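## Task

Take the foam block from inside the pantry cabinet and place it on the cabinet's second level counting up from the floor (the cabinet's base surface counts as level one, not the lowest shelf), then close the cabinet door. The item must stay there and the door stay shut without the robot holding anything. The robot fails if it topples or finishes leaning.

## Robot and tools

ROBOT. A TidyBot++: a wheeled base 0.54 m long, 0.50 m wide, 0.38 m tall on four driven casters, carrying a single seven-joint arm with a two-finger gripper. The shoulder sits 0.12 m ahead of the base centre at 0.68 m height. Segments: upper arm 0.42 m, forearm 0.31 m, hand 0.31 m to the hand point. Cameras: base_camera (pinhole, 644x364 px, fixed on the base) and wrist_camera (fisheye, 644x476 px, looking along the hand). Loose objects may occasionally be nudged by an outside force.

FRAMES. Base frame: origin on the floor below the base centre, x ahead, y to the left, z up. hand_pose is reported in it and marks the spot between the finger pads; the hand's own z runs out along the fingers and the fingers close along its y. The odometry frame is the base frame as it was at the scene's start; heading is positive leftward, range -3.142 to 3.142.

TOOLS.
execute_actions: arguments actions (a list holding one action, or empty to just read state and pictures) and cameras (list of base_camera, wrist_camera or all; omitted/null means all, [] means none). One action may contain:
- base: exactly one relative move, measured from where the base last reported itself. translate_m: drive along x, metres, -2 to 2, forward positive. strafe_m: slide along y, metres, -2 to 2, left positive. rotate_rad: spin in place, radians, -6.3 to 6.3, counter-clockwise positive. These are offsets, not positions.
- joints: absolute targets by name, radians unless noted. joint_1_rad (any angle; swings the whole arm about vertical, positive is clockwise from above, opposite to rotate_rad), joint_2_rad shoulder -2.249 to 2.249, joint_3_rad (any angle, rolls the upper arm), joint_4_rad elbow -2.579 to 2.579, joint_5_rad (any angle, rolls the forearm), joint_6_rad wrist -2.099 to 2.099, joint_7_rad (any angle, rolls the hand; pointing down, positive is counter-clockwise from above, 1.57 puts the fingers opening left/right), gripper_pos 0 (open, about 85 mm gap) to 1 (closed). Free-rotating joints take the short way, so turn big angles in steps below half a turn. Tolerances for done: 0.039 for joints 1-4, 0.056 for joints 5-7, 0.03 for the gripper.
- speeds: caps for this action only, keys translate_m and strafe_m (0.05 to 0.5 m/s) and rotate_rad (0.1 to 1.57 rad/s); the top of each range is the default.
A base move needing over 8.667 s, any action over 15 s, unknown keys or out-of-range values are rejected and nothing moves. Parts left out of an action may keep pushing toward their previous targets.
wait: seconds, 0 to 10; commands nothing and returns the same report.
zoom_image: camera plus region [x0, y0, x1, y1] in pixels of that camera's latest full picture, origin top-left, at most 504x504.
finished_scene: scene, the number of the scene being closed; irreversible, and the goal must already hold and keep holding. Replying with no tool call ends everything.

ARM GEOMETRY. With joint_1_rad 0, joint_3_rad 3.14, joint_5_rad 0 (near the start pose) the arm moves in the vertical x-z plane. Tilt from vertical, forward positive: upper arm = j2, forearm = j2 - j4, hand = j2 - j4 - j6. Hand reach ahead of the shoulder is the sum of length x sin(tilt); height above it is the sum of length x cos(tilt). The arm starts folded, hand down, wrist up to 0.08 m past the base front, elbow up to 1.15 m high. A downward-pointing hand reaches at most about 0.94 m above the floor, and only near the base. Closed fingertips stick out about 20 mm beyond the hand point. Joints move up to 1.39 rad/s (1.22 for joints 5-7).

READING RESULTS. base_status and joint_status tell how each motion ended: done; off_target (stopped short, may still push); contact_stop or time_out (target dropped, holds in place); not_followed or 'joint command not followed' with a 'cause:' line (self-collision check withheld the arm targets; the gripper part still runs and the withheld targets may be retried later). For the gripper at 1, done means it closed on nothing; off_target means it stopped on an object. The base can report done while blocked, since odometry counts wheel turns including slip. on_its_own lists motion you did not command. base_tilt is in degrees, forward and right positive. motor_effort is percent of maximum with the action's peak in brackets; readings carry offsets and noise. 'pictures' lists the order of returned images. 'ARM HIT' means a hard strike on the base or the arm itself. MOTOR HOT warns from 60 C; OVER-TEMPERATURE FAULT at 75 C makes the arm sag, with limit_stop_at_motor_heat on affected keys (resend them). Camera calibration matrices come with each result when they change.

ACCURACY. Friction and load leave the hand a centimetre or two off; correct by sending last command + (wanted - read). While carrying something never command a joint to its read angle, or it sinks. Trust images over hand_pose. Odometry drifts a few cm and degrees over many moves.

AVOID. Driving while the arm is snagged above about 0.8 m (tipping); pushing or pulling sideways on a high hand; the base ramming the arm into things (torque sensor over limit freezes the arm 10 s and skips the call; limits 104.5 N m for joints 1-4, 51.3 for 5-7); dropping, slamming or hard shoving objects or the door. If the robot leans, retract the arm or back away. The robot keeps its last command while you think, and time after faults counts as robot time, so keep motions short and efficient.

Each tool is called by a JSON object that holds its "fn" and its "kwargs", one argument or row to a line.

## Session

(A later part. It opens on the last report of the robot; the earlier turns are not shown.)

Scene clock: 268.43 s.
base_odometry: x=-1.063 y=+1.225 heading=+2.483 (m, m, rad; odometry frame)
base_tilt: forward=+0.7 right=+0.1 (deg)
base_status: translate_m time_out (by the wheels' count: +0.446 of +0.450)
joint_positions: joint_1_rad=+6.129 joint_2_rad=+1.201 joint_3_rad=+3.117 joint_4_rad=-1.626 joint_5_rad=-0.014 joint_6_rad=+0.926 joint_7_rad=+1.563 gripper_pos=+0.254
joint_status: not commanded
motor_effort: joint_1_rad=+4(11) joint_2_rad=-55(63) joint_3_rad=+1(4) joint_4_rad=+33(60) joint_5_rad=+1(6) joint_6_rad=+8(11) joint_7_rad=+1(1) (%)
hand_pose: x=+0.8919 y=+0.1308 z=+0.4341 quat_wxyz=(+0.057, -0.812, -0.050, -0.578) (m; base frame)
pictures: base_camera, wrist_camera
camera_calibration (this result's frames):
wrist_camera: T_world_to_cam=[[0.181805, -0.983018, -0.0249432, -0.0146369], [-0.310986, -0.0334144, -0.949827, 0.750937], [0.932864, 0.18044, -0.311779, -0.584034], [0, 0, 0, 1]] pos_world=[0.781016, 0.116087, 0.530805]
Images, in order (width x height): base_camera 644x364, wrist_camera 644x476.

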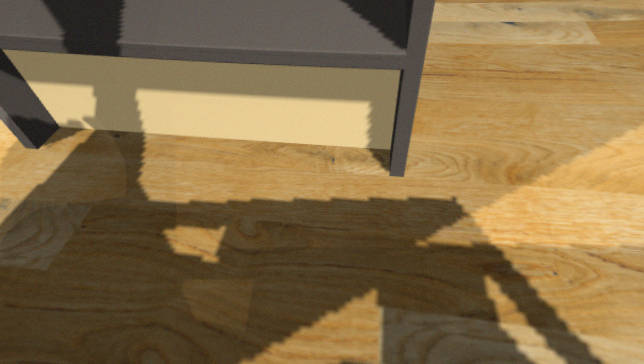

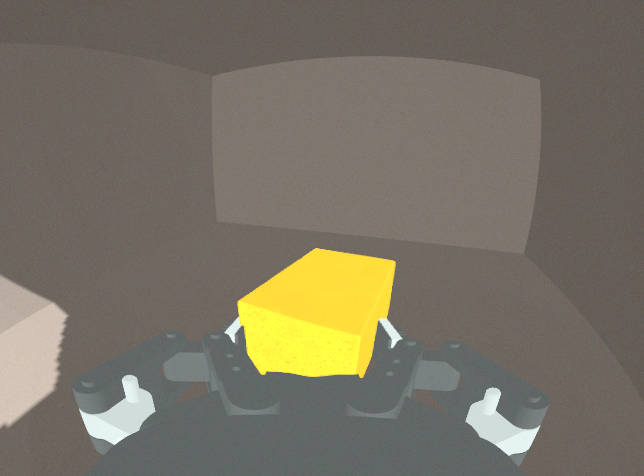

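{"fn": "execute_actions", "kwargs": {
  "actions": [
    {"base":{"translate_m":-0.04},"speeds":{"translate_m":0.06}}
  ]
}}

{"fn": "execute_actions", "kwargs": {
  "actions": [
    {"joints":{"gripper_pos":0}}
  ],
  "cameras": ["wrist_camera"]
}}

{"fn": "execute_actions", "kwargs": {
  "actions": [
    {"base":{"translate_m":-0.55},"speeds":{"translate_m":0.25}}
  ]
}}

Scene clock: 270.90 s.
base_odometry: x=-1.031 y=+1.201 heading=+2.482 (m, m, rad; odometry frame)
base_tilt: forward=+0.8 right=+0.1 (deg)
base_status: done
joint_positions: joint_1_rad=+6.144 joint_2_rad=+1.171 joint_3_rad=+3.117 joint_4_rad=-1.516 joint_5_rad=-0.014 joint_6_rad=+0.926 joint_7_rad=+1.563 gripper_pos=+0.254
joint_status: not commanded
motor_effort: joint_1_rad=-1(5) joint_2_rad=-48(63) joint_3_rad=+0(2) joint_4_rad=+13(32) joint_5_rad=+0(1) joint_6_rad=+9(11) joint_7_rad=+1(1) (%)
hand_pose: x=+0.9408 y=+0.1249 z=+0.5049 quat_wxyz=(+0.057, -0.770, -0.040, -0.634) (m; base frame)
pictures: base_camera, wrist_camera
camera_calibration (this result's frames):
wrist_camera: T_world_to_cam=[[0.167607, -0.985612, -0.021853, -0.0154106], [-0.176772, -0.00823858, -0.984217, 0.721162], [0.969876, 0.168824, -0.175609, -0.708601], [0, 0, 0, 1]] pos_world=[0.81732, 0.110382, 0.585006]
Images, in order (width x height): base_camera 644x364, wrist_camera 644x476.

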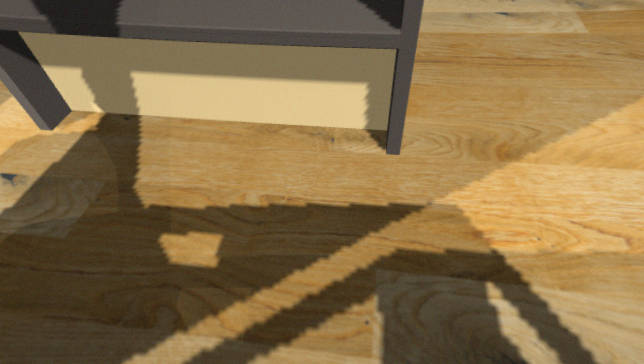

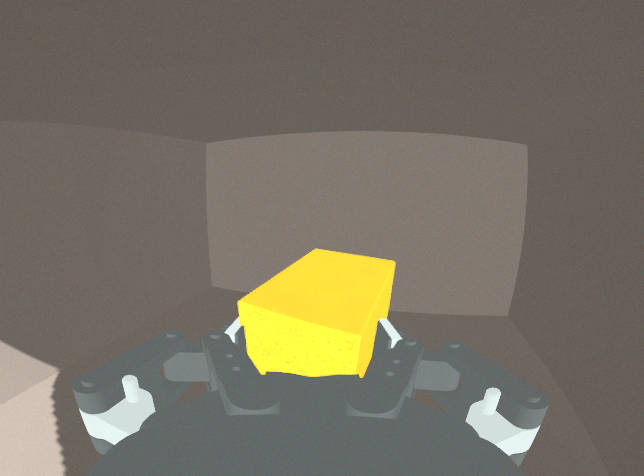

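Scene clock: 272.00 s.
base_odometry: x=-1.031 y=+1.201 heading=+2.482 (m, m, rad; odometry frame)
base_tilt: forward=+0.8 right=+0.1 (deg)
base_status: not commanded
joint_positions: joint_1_rad=+6.144 joint_2_rad=+1.171 joint_3_rad=+3.117 joint_4_rad=-1.516 joint_5_rad=-0.014 joint_6_rad=+0.926 joint_7_rad=+1.563 gripper_pos=+0.000
joint_status: all done
motor_effort: joint_1_rad=-1(1) joint_2_rad=-48(49) joint_3_rad=+0(0) joint_4_rad=+13(14) joint_5_rad=+0(0) joint_6_rad=+9(9) joint_7_rad=+1(1) (%)
hand_pose: x=+0.9408 y=+0.1249 z=+0.5049 quat_wxyz=(+0.057, -0.770, -0.040, -0.634) (m; base frame)
pictures: wrist_camera
camera_calibration (this result's frames):
wrist_camera: T_world_to_cam=[[0.167607, -0.985612, -0.0218528, -0.0154107], [-0.176772, -0.00823882, -0.984217, 0.721162], [0.969876, 0.168824, -0.175609, -0.708601], [0, 0, 0, 1]] pos_world=[0.81732, 0.110382, 0.585006]
Images, in order (width x height): wrist_camera 644x476.

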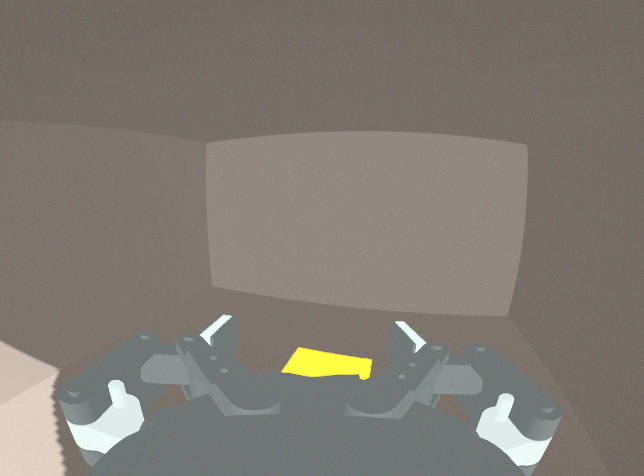

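Scene clock: 275.13 s.
base_odometry: x=-0.596 y=+0.864 heading=+2.483 (m, m, rad; odometry frame)
base_tilt: forward=+0.8 right=+0.1 (deg)
base_status: done
joint_positions: joint_1_rad=+6.150 joint_2_rad=+1.171 joint_3_rad=+3.117 joint_4_rad=-1.514 joint_5_rad=-0.014 joint_6_rad=+0.926 joint_7_rad=+1.563 gripper_pos=+0.000
joint_status: not commanded
motor_effort: joint_1_rad=-1(2) joint_2_rad=-47(49) joint_3_rad=+0(1) joint_4_rad=+13(14) joint_5_rad=+0(1) joint_6_rad=+9(9) joint_7_rad=+1(1) (%)
hand_pose: x=+0.9423 y=+0.1200 z=+0.5059 quat_wxyz=(+0.055, -0.769, -0.038, -0.635) (m; base frame)
pictures: base_camera, wrist_camera
camera_calibration (this result's frames):
wrist_camera: T_world_to_cam=[[0.161648, -0.98661, -0.0216933, -0.0148165], [-0.174704, -0.00697479, -0.984596, 0.720413], [0.971261, 0.162948, -0.173492, -0.710705], [0, 0, 0, 1]] pos_world=[0.818534, 0.106215, 0.585693]
Images, in order (width x height): base_camera 644x364, wrist_camera 644x476.

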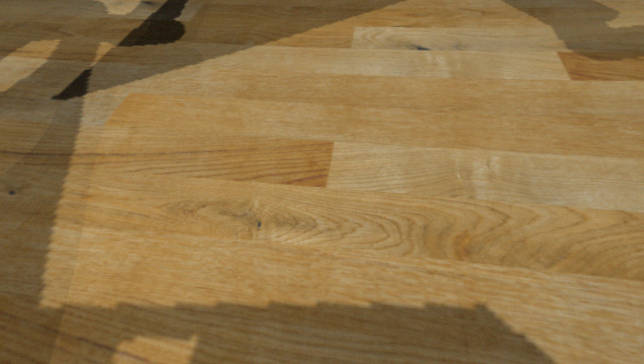

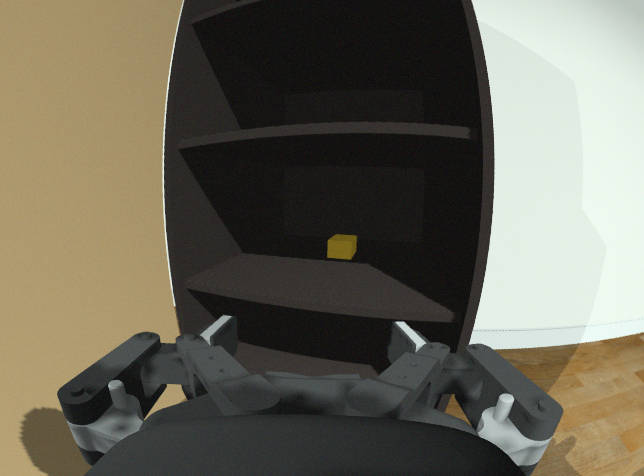

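{"fn": "execute_actions", "kwargs": {
  "actions": [
    {"base":{"translate_m":-0.14},"joints":{"joint_1_rad":0,"gripper_pos":1}}
  ],
  "cameras": []
}}

{"fn": "execute_actions", "kwargs": {
  "actions": [
    {"base":{"strafe_m":0.52}}
  ],
  "cameras": ["wrist_camera"]
}}

{"fn": "execute_actions", "kwargs": {
  "actions": [
    {"base":{"translate_m":0.32},"speeds":{"translate_m":0.3}}
  ],
  "cameras": ["wrist_camera"]
}}

{"fn": "execute_actions", "kwargs": {
  "actions": [
    {"base":{"strafe_m":-0.45},"speeds":{"strafe_m":0.15}}
  ],
  "cameras": ["wrist_camera"]
}}

Scene clock: 280.33 s.
base_odometry: x=-0.485 y=+0.779 heading=+2.484 (m, m, rad; odometry frame)
base_tilt: forward=+0.8 right=+0.1 (deg)
base_status: done
joint_positions: joint_1_rad=+6.285 joint_2_rad=+1.171 joint_3_rad=+3.122 joint_4_rad=-1.513 joint_5_rad=-0.014 joint_6_rad=+0.926 joint_7_rad=+1.563 gripper_pos=+0.999
joint_status: all done
motor_effort: joint_1_rad=-1(6) joint_2_rad=-48(49) joint_3_rad=+0(2) joint_4_rad=+14(15) joint_5_rad=+0(1) joint_6_rad=+9(9) joint_7_rad=+1(1) (%)
hand_pose: x=+0.9512 y=+0.0063 z=+0.5060 quat_wxyz=(+0.010, -0.770, +0.013, -0.638) (m; base frame)
pictures: none
No camera images: the call's "cameras" was empty. Leave "cameras" out to get every camera's image.

Scene clock: 282.77 s.
base_odometry: x=-0.803 y=+0.367 heading=+2.484 (m, m, rad; odometry frame)
base_tilt: forward=+0.7 right=+0.1 (deg)
base_status: done
joint_positions: joint_1_rad=+6.281 joint_2_rad=+1.171 joint_3_rad=+3.129 joint_4_rad=-1.513 joint_5_rad=-0.018 joint_6_rad=+0.926 joint_7_rad=+1.563 gripper_pos=+0.999
joint_status: not commanded
motor_effort: joint_1_rad=-1(9) joint_2_rad=-48(50) joint_3_rad=+0(6) joint_4_rad=+13(15) joint_5_rad=+0(8) joint_6_rad=+9(10) joint_7_rad=+1(1) (%)
hand_pose: x=+0.9512 y=+0.0047 z=+0.5059 quat_wxyz=(+0.007, -0.770, +0.013, -0.638) (m; base frame)
pictures: wrist_camera
camera_calibration (this result's frames):
wrist_camera: T_world_to_cam=[[0.0235561, -0.999653, -0.0117624, -0.00363897], [-0.173484, 0.00749972, -0.984808, 0.72008], [0.984555, 0.0252389, -0.173247, -0.712695], [0, 0, 0, 1]] pos_world=[0.826696, 0.00894951, 0.585626]
Images, in order (width x height): wrist_camera 644x476.

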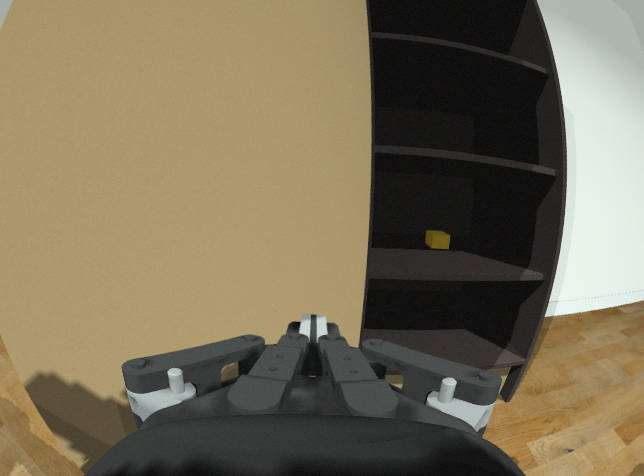

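Scene clock: 284.77 s.
base_odometry: x=-1.056 y=+0.562 heading=+2.484 (m, m, rad; odometry frame)
base_tilt: forward=+0.8 right=+0.1 (deg)
base_status: done
joint_positions: joint_1_rad=+6.388 joint_2_rad=+1.171 joint_3_rad=+3.175 joint_4_rad=-1.516 joint_5_rad=-0.019 joint_6_rad=+0.926 joint_7_rad=+1.563 gripper_pos=+0.999
joint_status: not commanded
motor_effort: joint_1_rad=-23(24) joint_2_rad=-51(52) joint_3_rad=-11(11) joint_4_rad=+17(21) joint_5_rad=+8(9) joint_6_rad=+11(11) joint_7_rad=+1(1) (%)
hand_pose: x=+0.9436 y=-0.1066 z=+0.5044 quat_wxyz=(-0.049, -0.769, +0.048, -0.635) (m; base frame)
pictures: wrist_camera
camera_calibration (this result's frames):
wrist_camera: T_world_to_cam=[[-0.102164, -0.994333, 0.0294126, -0.0162737], [-0.178682, -0.0107436, -0.983848, 0.720566], [0.978588, -0.105769, -0.176572, -0.709387], [0, 0, 0, 1]] pos_world=[0.821288, -0.0834714, 0.584149]
Images, in order (width x height): wrist_camera 644x476.

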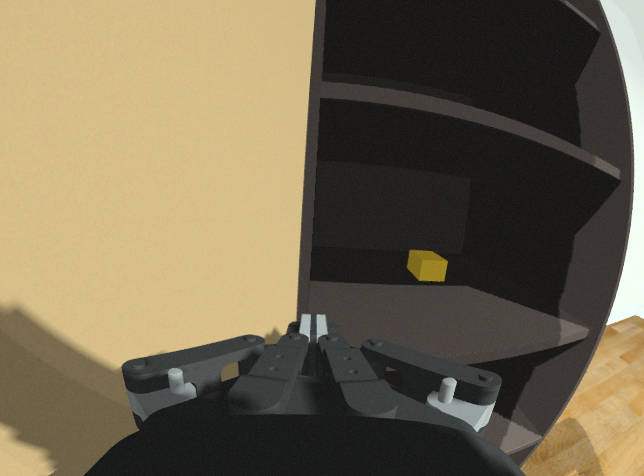

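Scene clock: 288.47 s.
base_odometry: x=-0.781 y=+0.919 heading=+2.484 (m, m, rad; odometry frame)
base_tilt: forward=+0.8 right=+0.1 (deg)
base_status: done
joint_positions: joint_1_rad=+6.289 joint_2_rad=+1.171 joint_3_rad=+3.133 joint_4_rad=-1.515 joint_5_rad=-0.019 joint_6_rad=+0.926 joint_7_rad=+1.563 gripper_pos=+0.999
joint_status: not commanded
motor_effort: joint_1_rad=-1(22) joint_2_rad=-48(51) joint_3_rad=+0(10) joint_4_rad=+13(17) joint_5_rad=+1(8) joint_6_rad=+9(11) joint_7_rad=+1(1) (%)
hand_pose: x=+0.9507 y=-0.0035 z=+0.5051 quat_wxyz=(+0.003, -0.770, +0.016, -0.637) (m; base frame)
pictures: wrist_camera
camera_calibration (this result's frames):
wrist_camera: T_world_to_cam=[[0.0136571, -0.999864, -0.00921755, -0.00372435], [-0.175008, 0.0066859, -0.984544, 0.720541], [0.984472, 0.0150591, -0.174893, -0.711273], [0, 0, 0, 1]] pos_world=[0.826379, 0.00216984, 0.584973]
Images, in order (width x height): wrist_camera 644x476.

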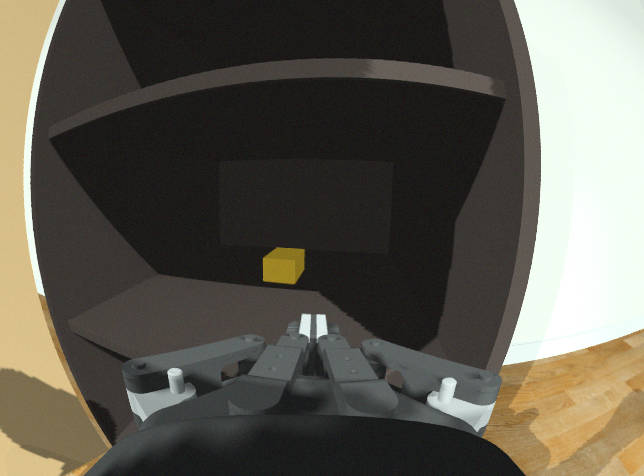

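{"fn": "execute_actions", "kwargs": {
  "actions": [
    {"base":{"translate_m":-0.6}}
  ],
  "cameras": []
}}

{"fn": "execute_actions", "kwargs": {
  "actions": [
    {"base":{"strafe_m":0.5}}
  ],
  "cameras": ["wrist_camera"]
}}

Scene clock: 292.27 s.
base_odometry: x=-0.306 y=+0.552 heading=+2.484 (m, m, rad; odometry frame)
base_tilt: forward=+0.8 right=+0.1 (deg)
base_status: done
joint_positions: joint_1_rad=+6.289 joint_2_rad=+1.171 joint_3_rad=+3.133 joint_4_rad=-1.514 joint_5_rad=-0.019 joint_6_rad=+0.926 joint_7_rad=+1.563 gripper_pos=+0.999
joint_status: not commanded
motor_effort: joint_1_rad=-2(0) joint_2_rad=-48(50) joint_3_rad=+0(1) joint_4_rad=+13(15) joint_5_rad=+1(0) joint_6_rad=+9(10) joint_7_rad=+1(1) (%)
hand_pose: x=+0.9510 y=-0.0035 z=+0.5054 quat_wxyz=(+0.003, -0.770, +0.016, -0.638) (m; base frame)
pictures: none
No camera images: the call's "cameras" was empty. Leave "cameras" out to get every camera's image.

Scene clock: 294.67 s.
base_odometry: x=-0.612 y=+0.156 heading=+2.484 (m, m, rad; odometry frame)
base_tilt: forward=+0.8 right=+0.1 (deg)
base_status: done
joint_positions: joint_1_rad=+6.277 joint_2_rad=+1.171 joint_3_rad=+3.129 joint_4_rad=-1.514 joint_5_rad=-0.019 joint_6_rad=+0.926 joint_7_rad=+1.563 gripper_pos=+0.999
joint_status: not commanded
motor_effort: joint_1_rad=-1(6) joint_2_rad=-48(49) joint_3_rad=+0(2) joint_4_rad=+13(14) joint_5_rad=+0(1) joint_6_rad=+9(9) joint_7_rad=+1(1) (%)
hand_pose: x=+0.9509 y=+0.0080 z=+0.5055 quat_wxyz=(+0.008, -0.770, +0.011, -0.638) (m; base frame)
pictures: wrist_camera
camera_calibration (this result's frames):
wrist_camera: T_world_to_cam=[[0.0269379, -0.999565, -0.0120445, -0.00337902], [-0.174328, 0.00716682, -0.984662, 0.720293], [0.984319, 0.0286244, -0.174059, -0.711984], [0, 0, 0, 1]] pos_world=[0.826477, 0.0118403, 0.585277]
Images, in order (width x height): wrist_camera 644x476.

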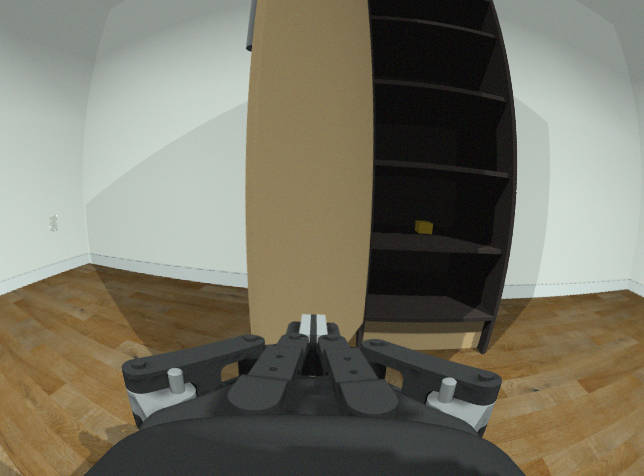

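{"fn": "execute_actions", "kwargs": {
  "actions": [
    {"base":{"strafe_m":0.32}}
  ],
  "cameras": []
}}

{"fn": "execute_actions", "kwargs": {
  "actions": [
    {"base":{"translate_m":0.5},"speeds":{"translate_m":0.3}}
  ],
  "cameras": ["wrist_camera"]
}}

{"fn": "execute_actions", "kwargs": {
  "actions": [
    {"base":{"strafe_m":-0.6},"speeds":{"strafe_m":0.15}}
  ],
  "cameras": ["wrist_camera"]
}}

Scene clock: 298.73 s.
base_odometry: x=-0.807 y=-0.097 heading=+2.485 (m, m, rad; odometry frame)
base_tilt: forward=+0.8 right=+0.1 (deg)
base_status: done
joint_positions: joint_1_rad=+6.274 joint_2_rad=+1.171 joint_3_rad=+3.128 joint_4_rad=-1.514 joint_5_rad=-0.019 joint_6_rad=+0.926 joint_7_rad=+1.563 gripper_pos=+0.999
joint_status: not commanded
motor_effort: joint_1_rad=-1(3) joint_2_rad=-48(49) joint_3_rad=+0(1) joint_4_rad=+13(14) joint_5_rad=+0(0) joint_6_rad=+9(9) joint_7_rad=+1(1) (%)
hand_pose: x=+0.9509 y=+0.0107 z=+0.5055 quat_wxyz=(+0.010, -0.770, +0.011, -0.637) (m; base frame)
pictures: none
No camera images: the call's "cameras" was empty. Leave "cameras" out to get every camera's image.

Scene clock: 301.37 s.
base_odometry: x=-1.203 y=+0.208 heading=+2.485 (m, m, rad; odometry frame)
base_tilt: forward=+0.8 right=+0.1 (deg)
base_status: done
joint_positions: joint_1_rad=+6.274 joint_2_rad=+1.171 joint_3_rad=+3.128 joint_4_rad=-1.513 joint_5_rad=-0.019 joint_6_rad=+0.926 joint_7_rad=+1.563 gripper_pos=+0.999
joint_status: not commanded
motor_effort: joint_1_rad=-1(2) joint_2_rad=-48(50) joint_3_rad=+0(1) joint_4_rad=+13(15) joint_5_rad=+1(1) joint_6_rad=+9(10) joint_7_rad=+1(1) (%)
hand_pose: x=+0.9511 y=+0.0107 z=+0.5057 quat_wxyz=(+0.010, -0.770, +0.011, -0.638) (m; base frame)
pictures: wrist_camera
camera_calibration (this result's frames):
wrist_camera: T_world_to_cam=[[0.0299348, -0.999464, -0.0132333, -0.00292631], [-0.173815, 0.00783253, -0.984747, 0.720108], [0.984323, 0.0317783, -0.173488, -0.712491], [0, 0, 0, 1]] pos_world=[0.826575, 0.0140768, 0.585477]
Images, in order (width x height): wrist_camera 644x476.

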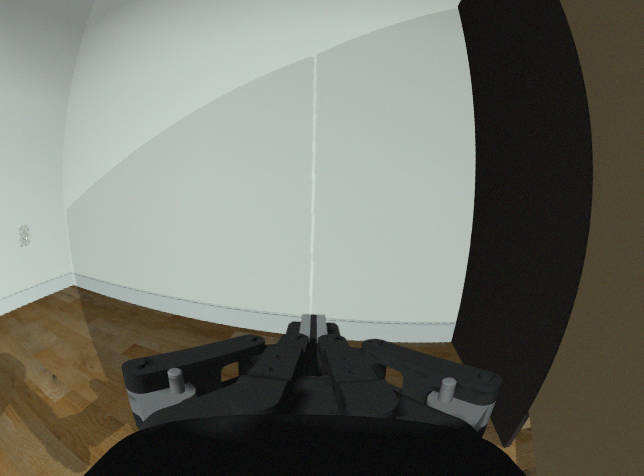

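Scene clock: 306.07 s.
base_odometry: x=-0.837 y=+0.683 heading=+2.485 (m, m, rad; odometry frame)
base_tilt: forward=+0.8 right=+0.1 (deg)
base_status: done
joint_positions: joint_1_rad=+6.280 joint_2_rad=+1.171 joint_3_rad=+3.117 joint_4_rad=-1.513 joint_5_rad=-0.018 joint_6_rad=+0.926 joint_7_rad=+1.563 gripper_pos=+0.999
joint_status: not commanded
motor_effort: joint_1_rad=-1(10) joint_2_rad=-48(52) joint_3_rad=+0(7) joint_4_rad=+14(17) joint_5_rad=+0(3) joint_6_rad=+9(10) joint_7_rad=+1(1) (%)
hand_pose: x=+0.9511 y=+0.0116 z=+0.5061 quat_wxyz=(+0.013, -0.770, +0.014, -0.638) (m; base frame)
pictures: wrist_camera
camera_calibration (this result's frames):
wrist_camera: T_world_to_cam=[[0.0293687, -0.999299, -0.0232279, 0.00361237], [-0.173604, 0.0177854, -0.984655, 0.720137], [0.984377, 0.0329505, -0.17296, -0.712777], [0, 0, 0, 1]] pos_world=[0.826554, 0.0142883, 0.585889]
Images, in order (width x height): wrist_camera 644x476.

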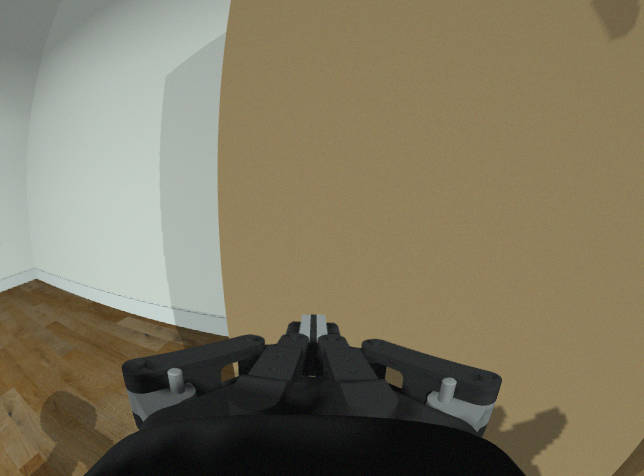

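{"fn": "execute_actions", "kwargs": {
  "actions": [
    {"base":{"strafe_m":-0.2},"speeds":{"strafe_m":0.15}}
  ],
  "cameras": ["wrist_camera"]
}}

{"fn": "execute_actions", "kwargs": {
  "actions": [
    {"base":{"translate_m":0.15},"speeds":{"translate_m":0.1}}
  ],
  "cameras": ["wrist_camera"]
}}

Scene clock: 309.63 s.
base_odometry: x=-0.716 y=+0.842 heading=+2.486 (m, m, rad; odometry frame)
base_tilt: forward=+0.8 right=+0.1 (deg)
base_status: done
joint_positions: joint_1_rad=+6.283 joint_2_rad=+1.171 joint_3_rad=+3.117 joint_4_rad=-1.513 joint_5_rad=-0.018 joint_6_rad=+0.926 joint_7_rad=+1.563 gripper_pos=+0.999
joint_status: not commanded
motor_effort: joint_1_rad=+0(3) joint_2_rad=-48(50) joint_3_rad=+0(2) joint_4_rad=+14(14) joint_5_rad=+0(1) joint_6_rad=+9(10) joint_7_rad=+1(1) (%)
hand_pose: x=+0.9511 y=+0.0085 z=+0.5061 quat_wxyz=(+0.012, -0.770, +0.015, -0.638) (m; base frame)
pictures: wrist_camera
camera_calibration (this result's frames):
wrist_camera: T_world_to_cam=[[0.0256707, -0.999405, -0.0230185, 0.00390958], [-0.173537, 0.0182214, -0.984659, 0.72013], [0.984493, 0.0292715, -0.172966, -0.712788], [0, 0, 0, 1]] pos_world=[0.826603, 0.0116499, 0.585884]
Images, in order (width x height): wrist_camera 644x476.

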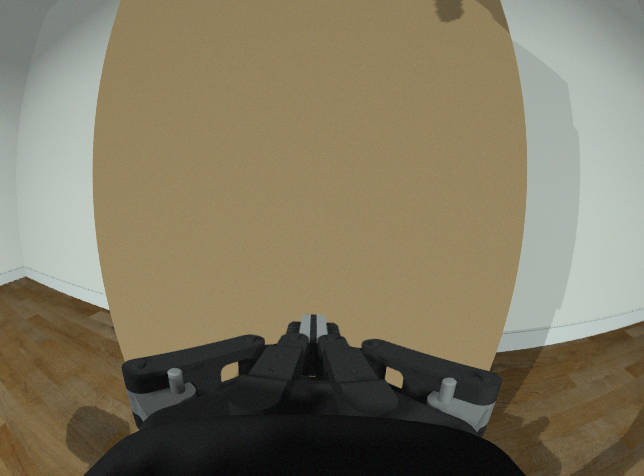

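Scene clock: 311.63 s.
base_odometry: x=-0.834 y=+0.933 heading=+2.486 (m, m, rad; odometry frame)
base_tilt: forward=+0.7 right=+0.1 (deg)
base_status: done
joint_positions: joint_1_rad=+6.266 joint_2_rad=+1.166 joint_3_rad=+3.114 joint_4_rad=-1.654 joint_5_rad=-0.018 joint_6_rad=+0.926 joint_7_rad=+1.563 gripper_pos=+0.999
joint_status: not commanded
motor_effort: joint_1_rad=+5(6) joint_2_rad=-50(51) joint_3_rad=+4(4) joint_4_rad=+39(44) joint_5_rad=-3(2) joint_6_rad=+13(13) joint_7_rad=+1(1) (%)
hand_pose: x=+0.8999 y=+0.0243 z=+0.4508 quat_wxyz=(+0.018, -0.812, +0.008, -0.584) (m; base frame)
pictures: wrist_camera
camera_calibration (this result's frames):
wrist_camera: T_world_to_cam=[[0.0438077, -0.998646, -0.0280641, 0.00565845], [-0.305708, 0.0133436, -0.952032, 0.760798], [0.951117, 0.0502858, -0.30471, -0.58346], [0, 0, 0, 1]] pos_world=[0.787273, 0.0248387, 0.546677]
Images, in order (width x height): wrist_camera 644x476.

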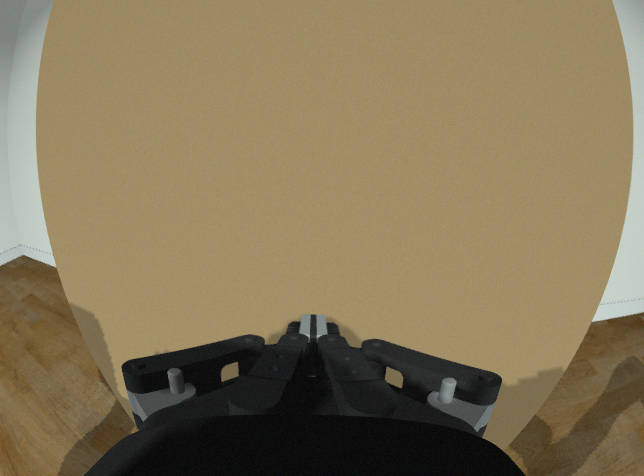

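Door is pressed shut. Back away and verify from the side.

{"fn": "execute_actions", "kwargs": {
  "actions": [
    {"base":{"translate_m":-0.4}}
  ],
  "cameras": []
}}

{"fn": "execute_actions", "kwargs": {
  "actions": [
    {"base":{"strafe_m":-0.5},"joints":{"joint_1_rad":-0.5,"joint_2_rad":0.3,"joint_4_rad":-1.9,"joint_6_rad":0.6}}
  ],
  "cameras": ["wrist_camera"]
}}

Scene clock: 315.27 s.
base_odometry: x=-0.516 y=+0.689 heading=+2.487 (m, m, rad; odometry frame)
base_tilt: forward=+0.8 right=+0.1 (deg)
base_status: done
joint_positions: joint_1_rad=+6.274 joint_2_rad=+1.155 joint_3_rad=+3.117 joint_4_rad=-1.497 joint_5_rad=-0.018 joint_6_rad=+0.920 joint_7_rad=+1.563 gripper_pos=+0.999
joint_status: not commanded
motor_effort: joint_1_rad=-1(5) joint_2_rad=-49(57) joint_3_rad=+0(4) joint_4_rad=+14(38) joint_5_rad=+0(2) joint_6_rad=+9(16) joint_7_rad=+1(1) (%)
hand_pose: x=+0.9586 y=+0.0166 z=+0.5247 quat_wxyz=(+0.016, -0.762, +0.012, -0.648) (m; base frame)
pictures: none
No camera images: the call's "cameras" was empty. Leave "cameras" out to get every camera's image.

Scene clock: 317.80 s.
base_odometry: x=-0.212 y=+1.086 heading=+2.486 (m, m, rad; odometry frame)
base_tilt: forward=+0.7 right=+0.1 (deg)
base_status: done
joint_positions: joint_1_rad=+5.802 joint_2_rad=+0.315 joint_3_rad=+3.117 joint_4_rad=-1.878 joint_5_rad=-0.018 joint_6_rad=+0.641 joint_7_rad=+1.563 gripper_pos=+0.999
joint_status: all done
motor_effort: joint_1_rad=-1(4) joint_2_rad=-31(52) joint_3_rad=+1(1) joint_4_rad=+20(20) joint_5_rad=+0(1) joint_6_rad=+9(9) joint_7_rad=+1(1) (%)
hand_pose: x=+0.7306 y=+0.3334 z=+0.9045 quat_wxyz=(+0.185, -0.682, -0.161, -0.689) (m; base frame)
pictures: wrist_camera
camera_calibration (this result's frames):
wrist_camera: T_world_to_cam=[[0.500583, -0.865648, -0.0083958, -0.0613875], [0.0232665, 0.0231481, -0.999461, 0.936202], [0.865376, 0.500118, 0.0317282, -0.69146], [0, 0, 0, 1]] pos_world=[0.60732, 0.271, 0.957121]
Images, in order (width x height): wrist_camera 644x476.

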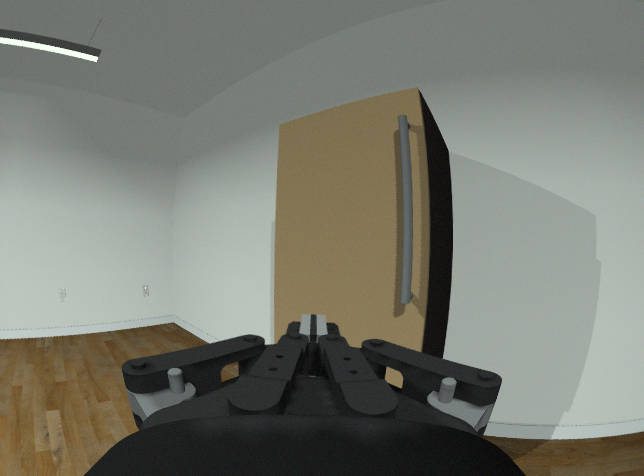

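{"fn": "finished_scene", "kwargs": {
  "scene": 1
}}

The scene is finished: the task was done.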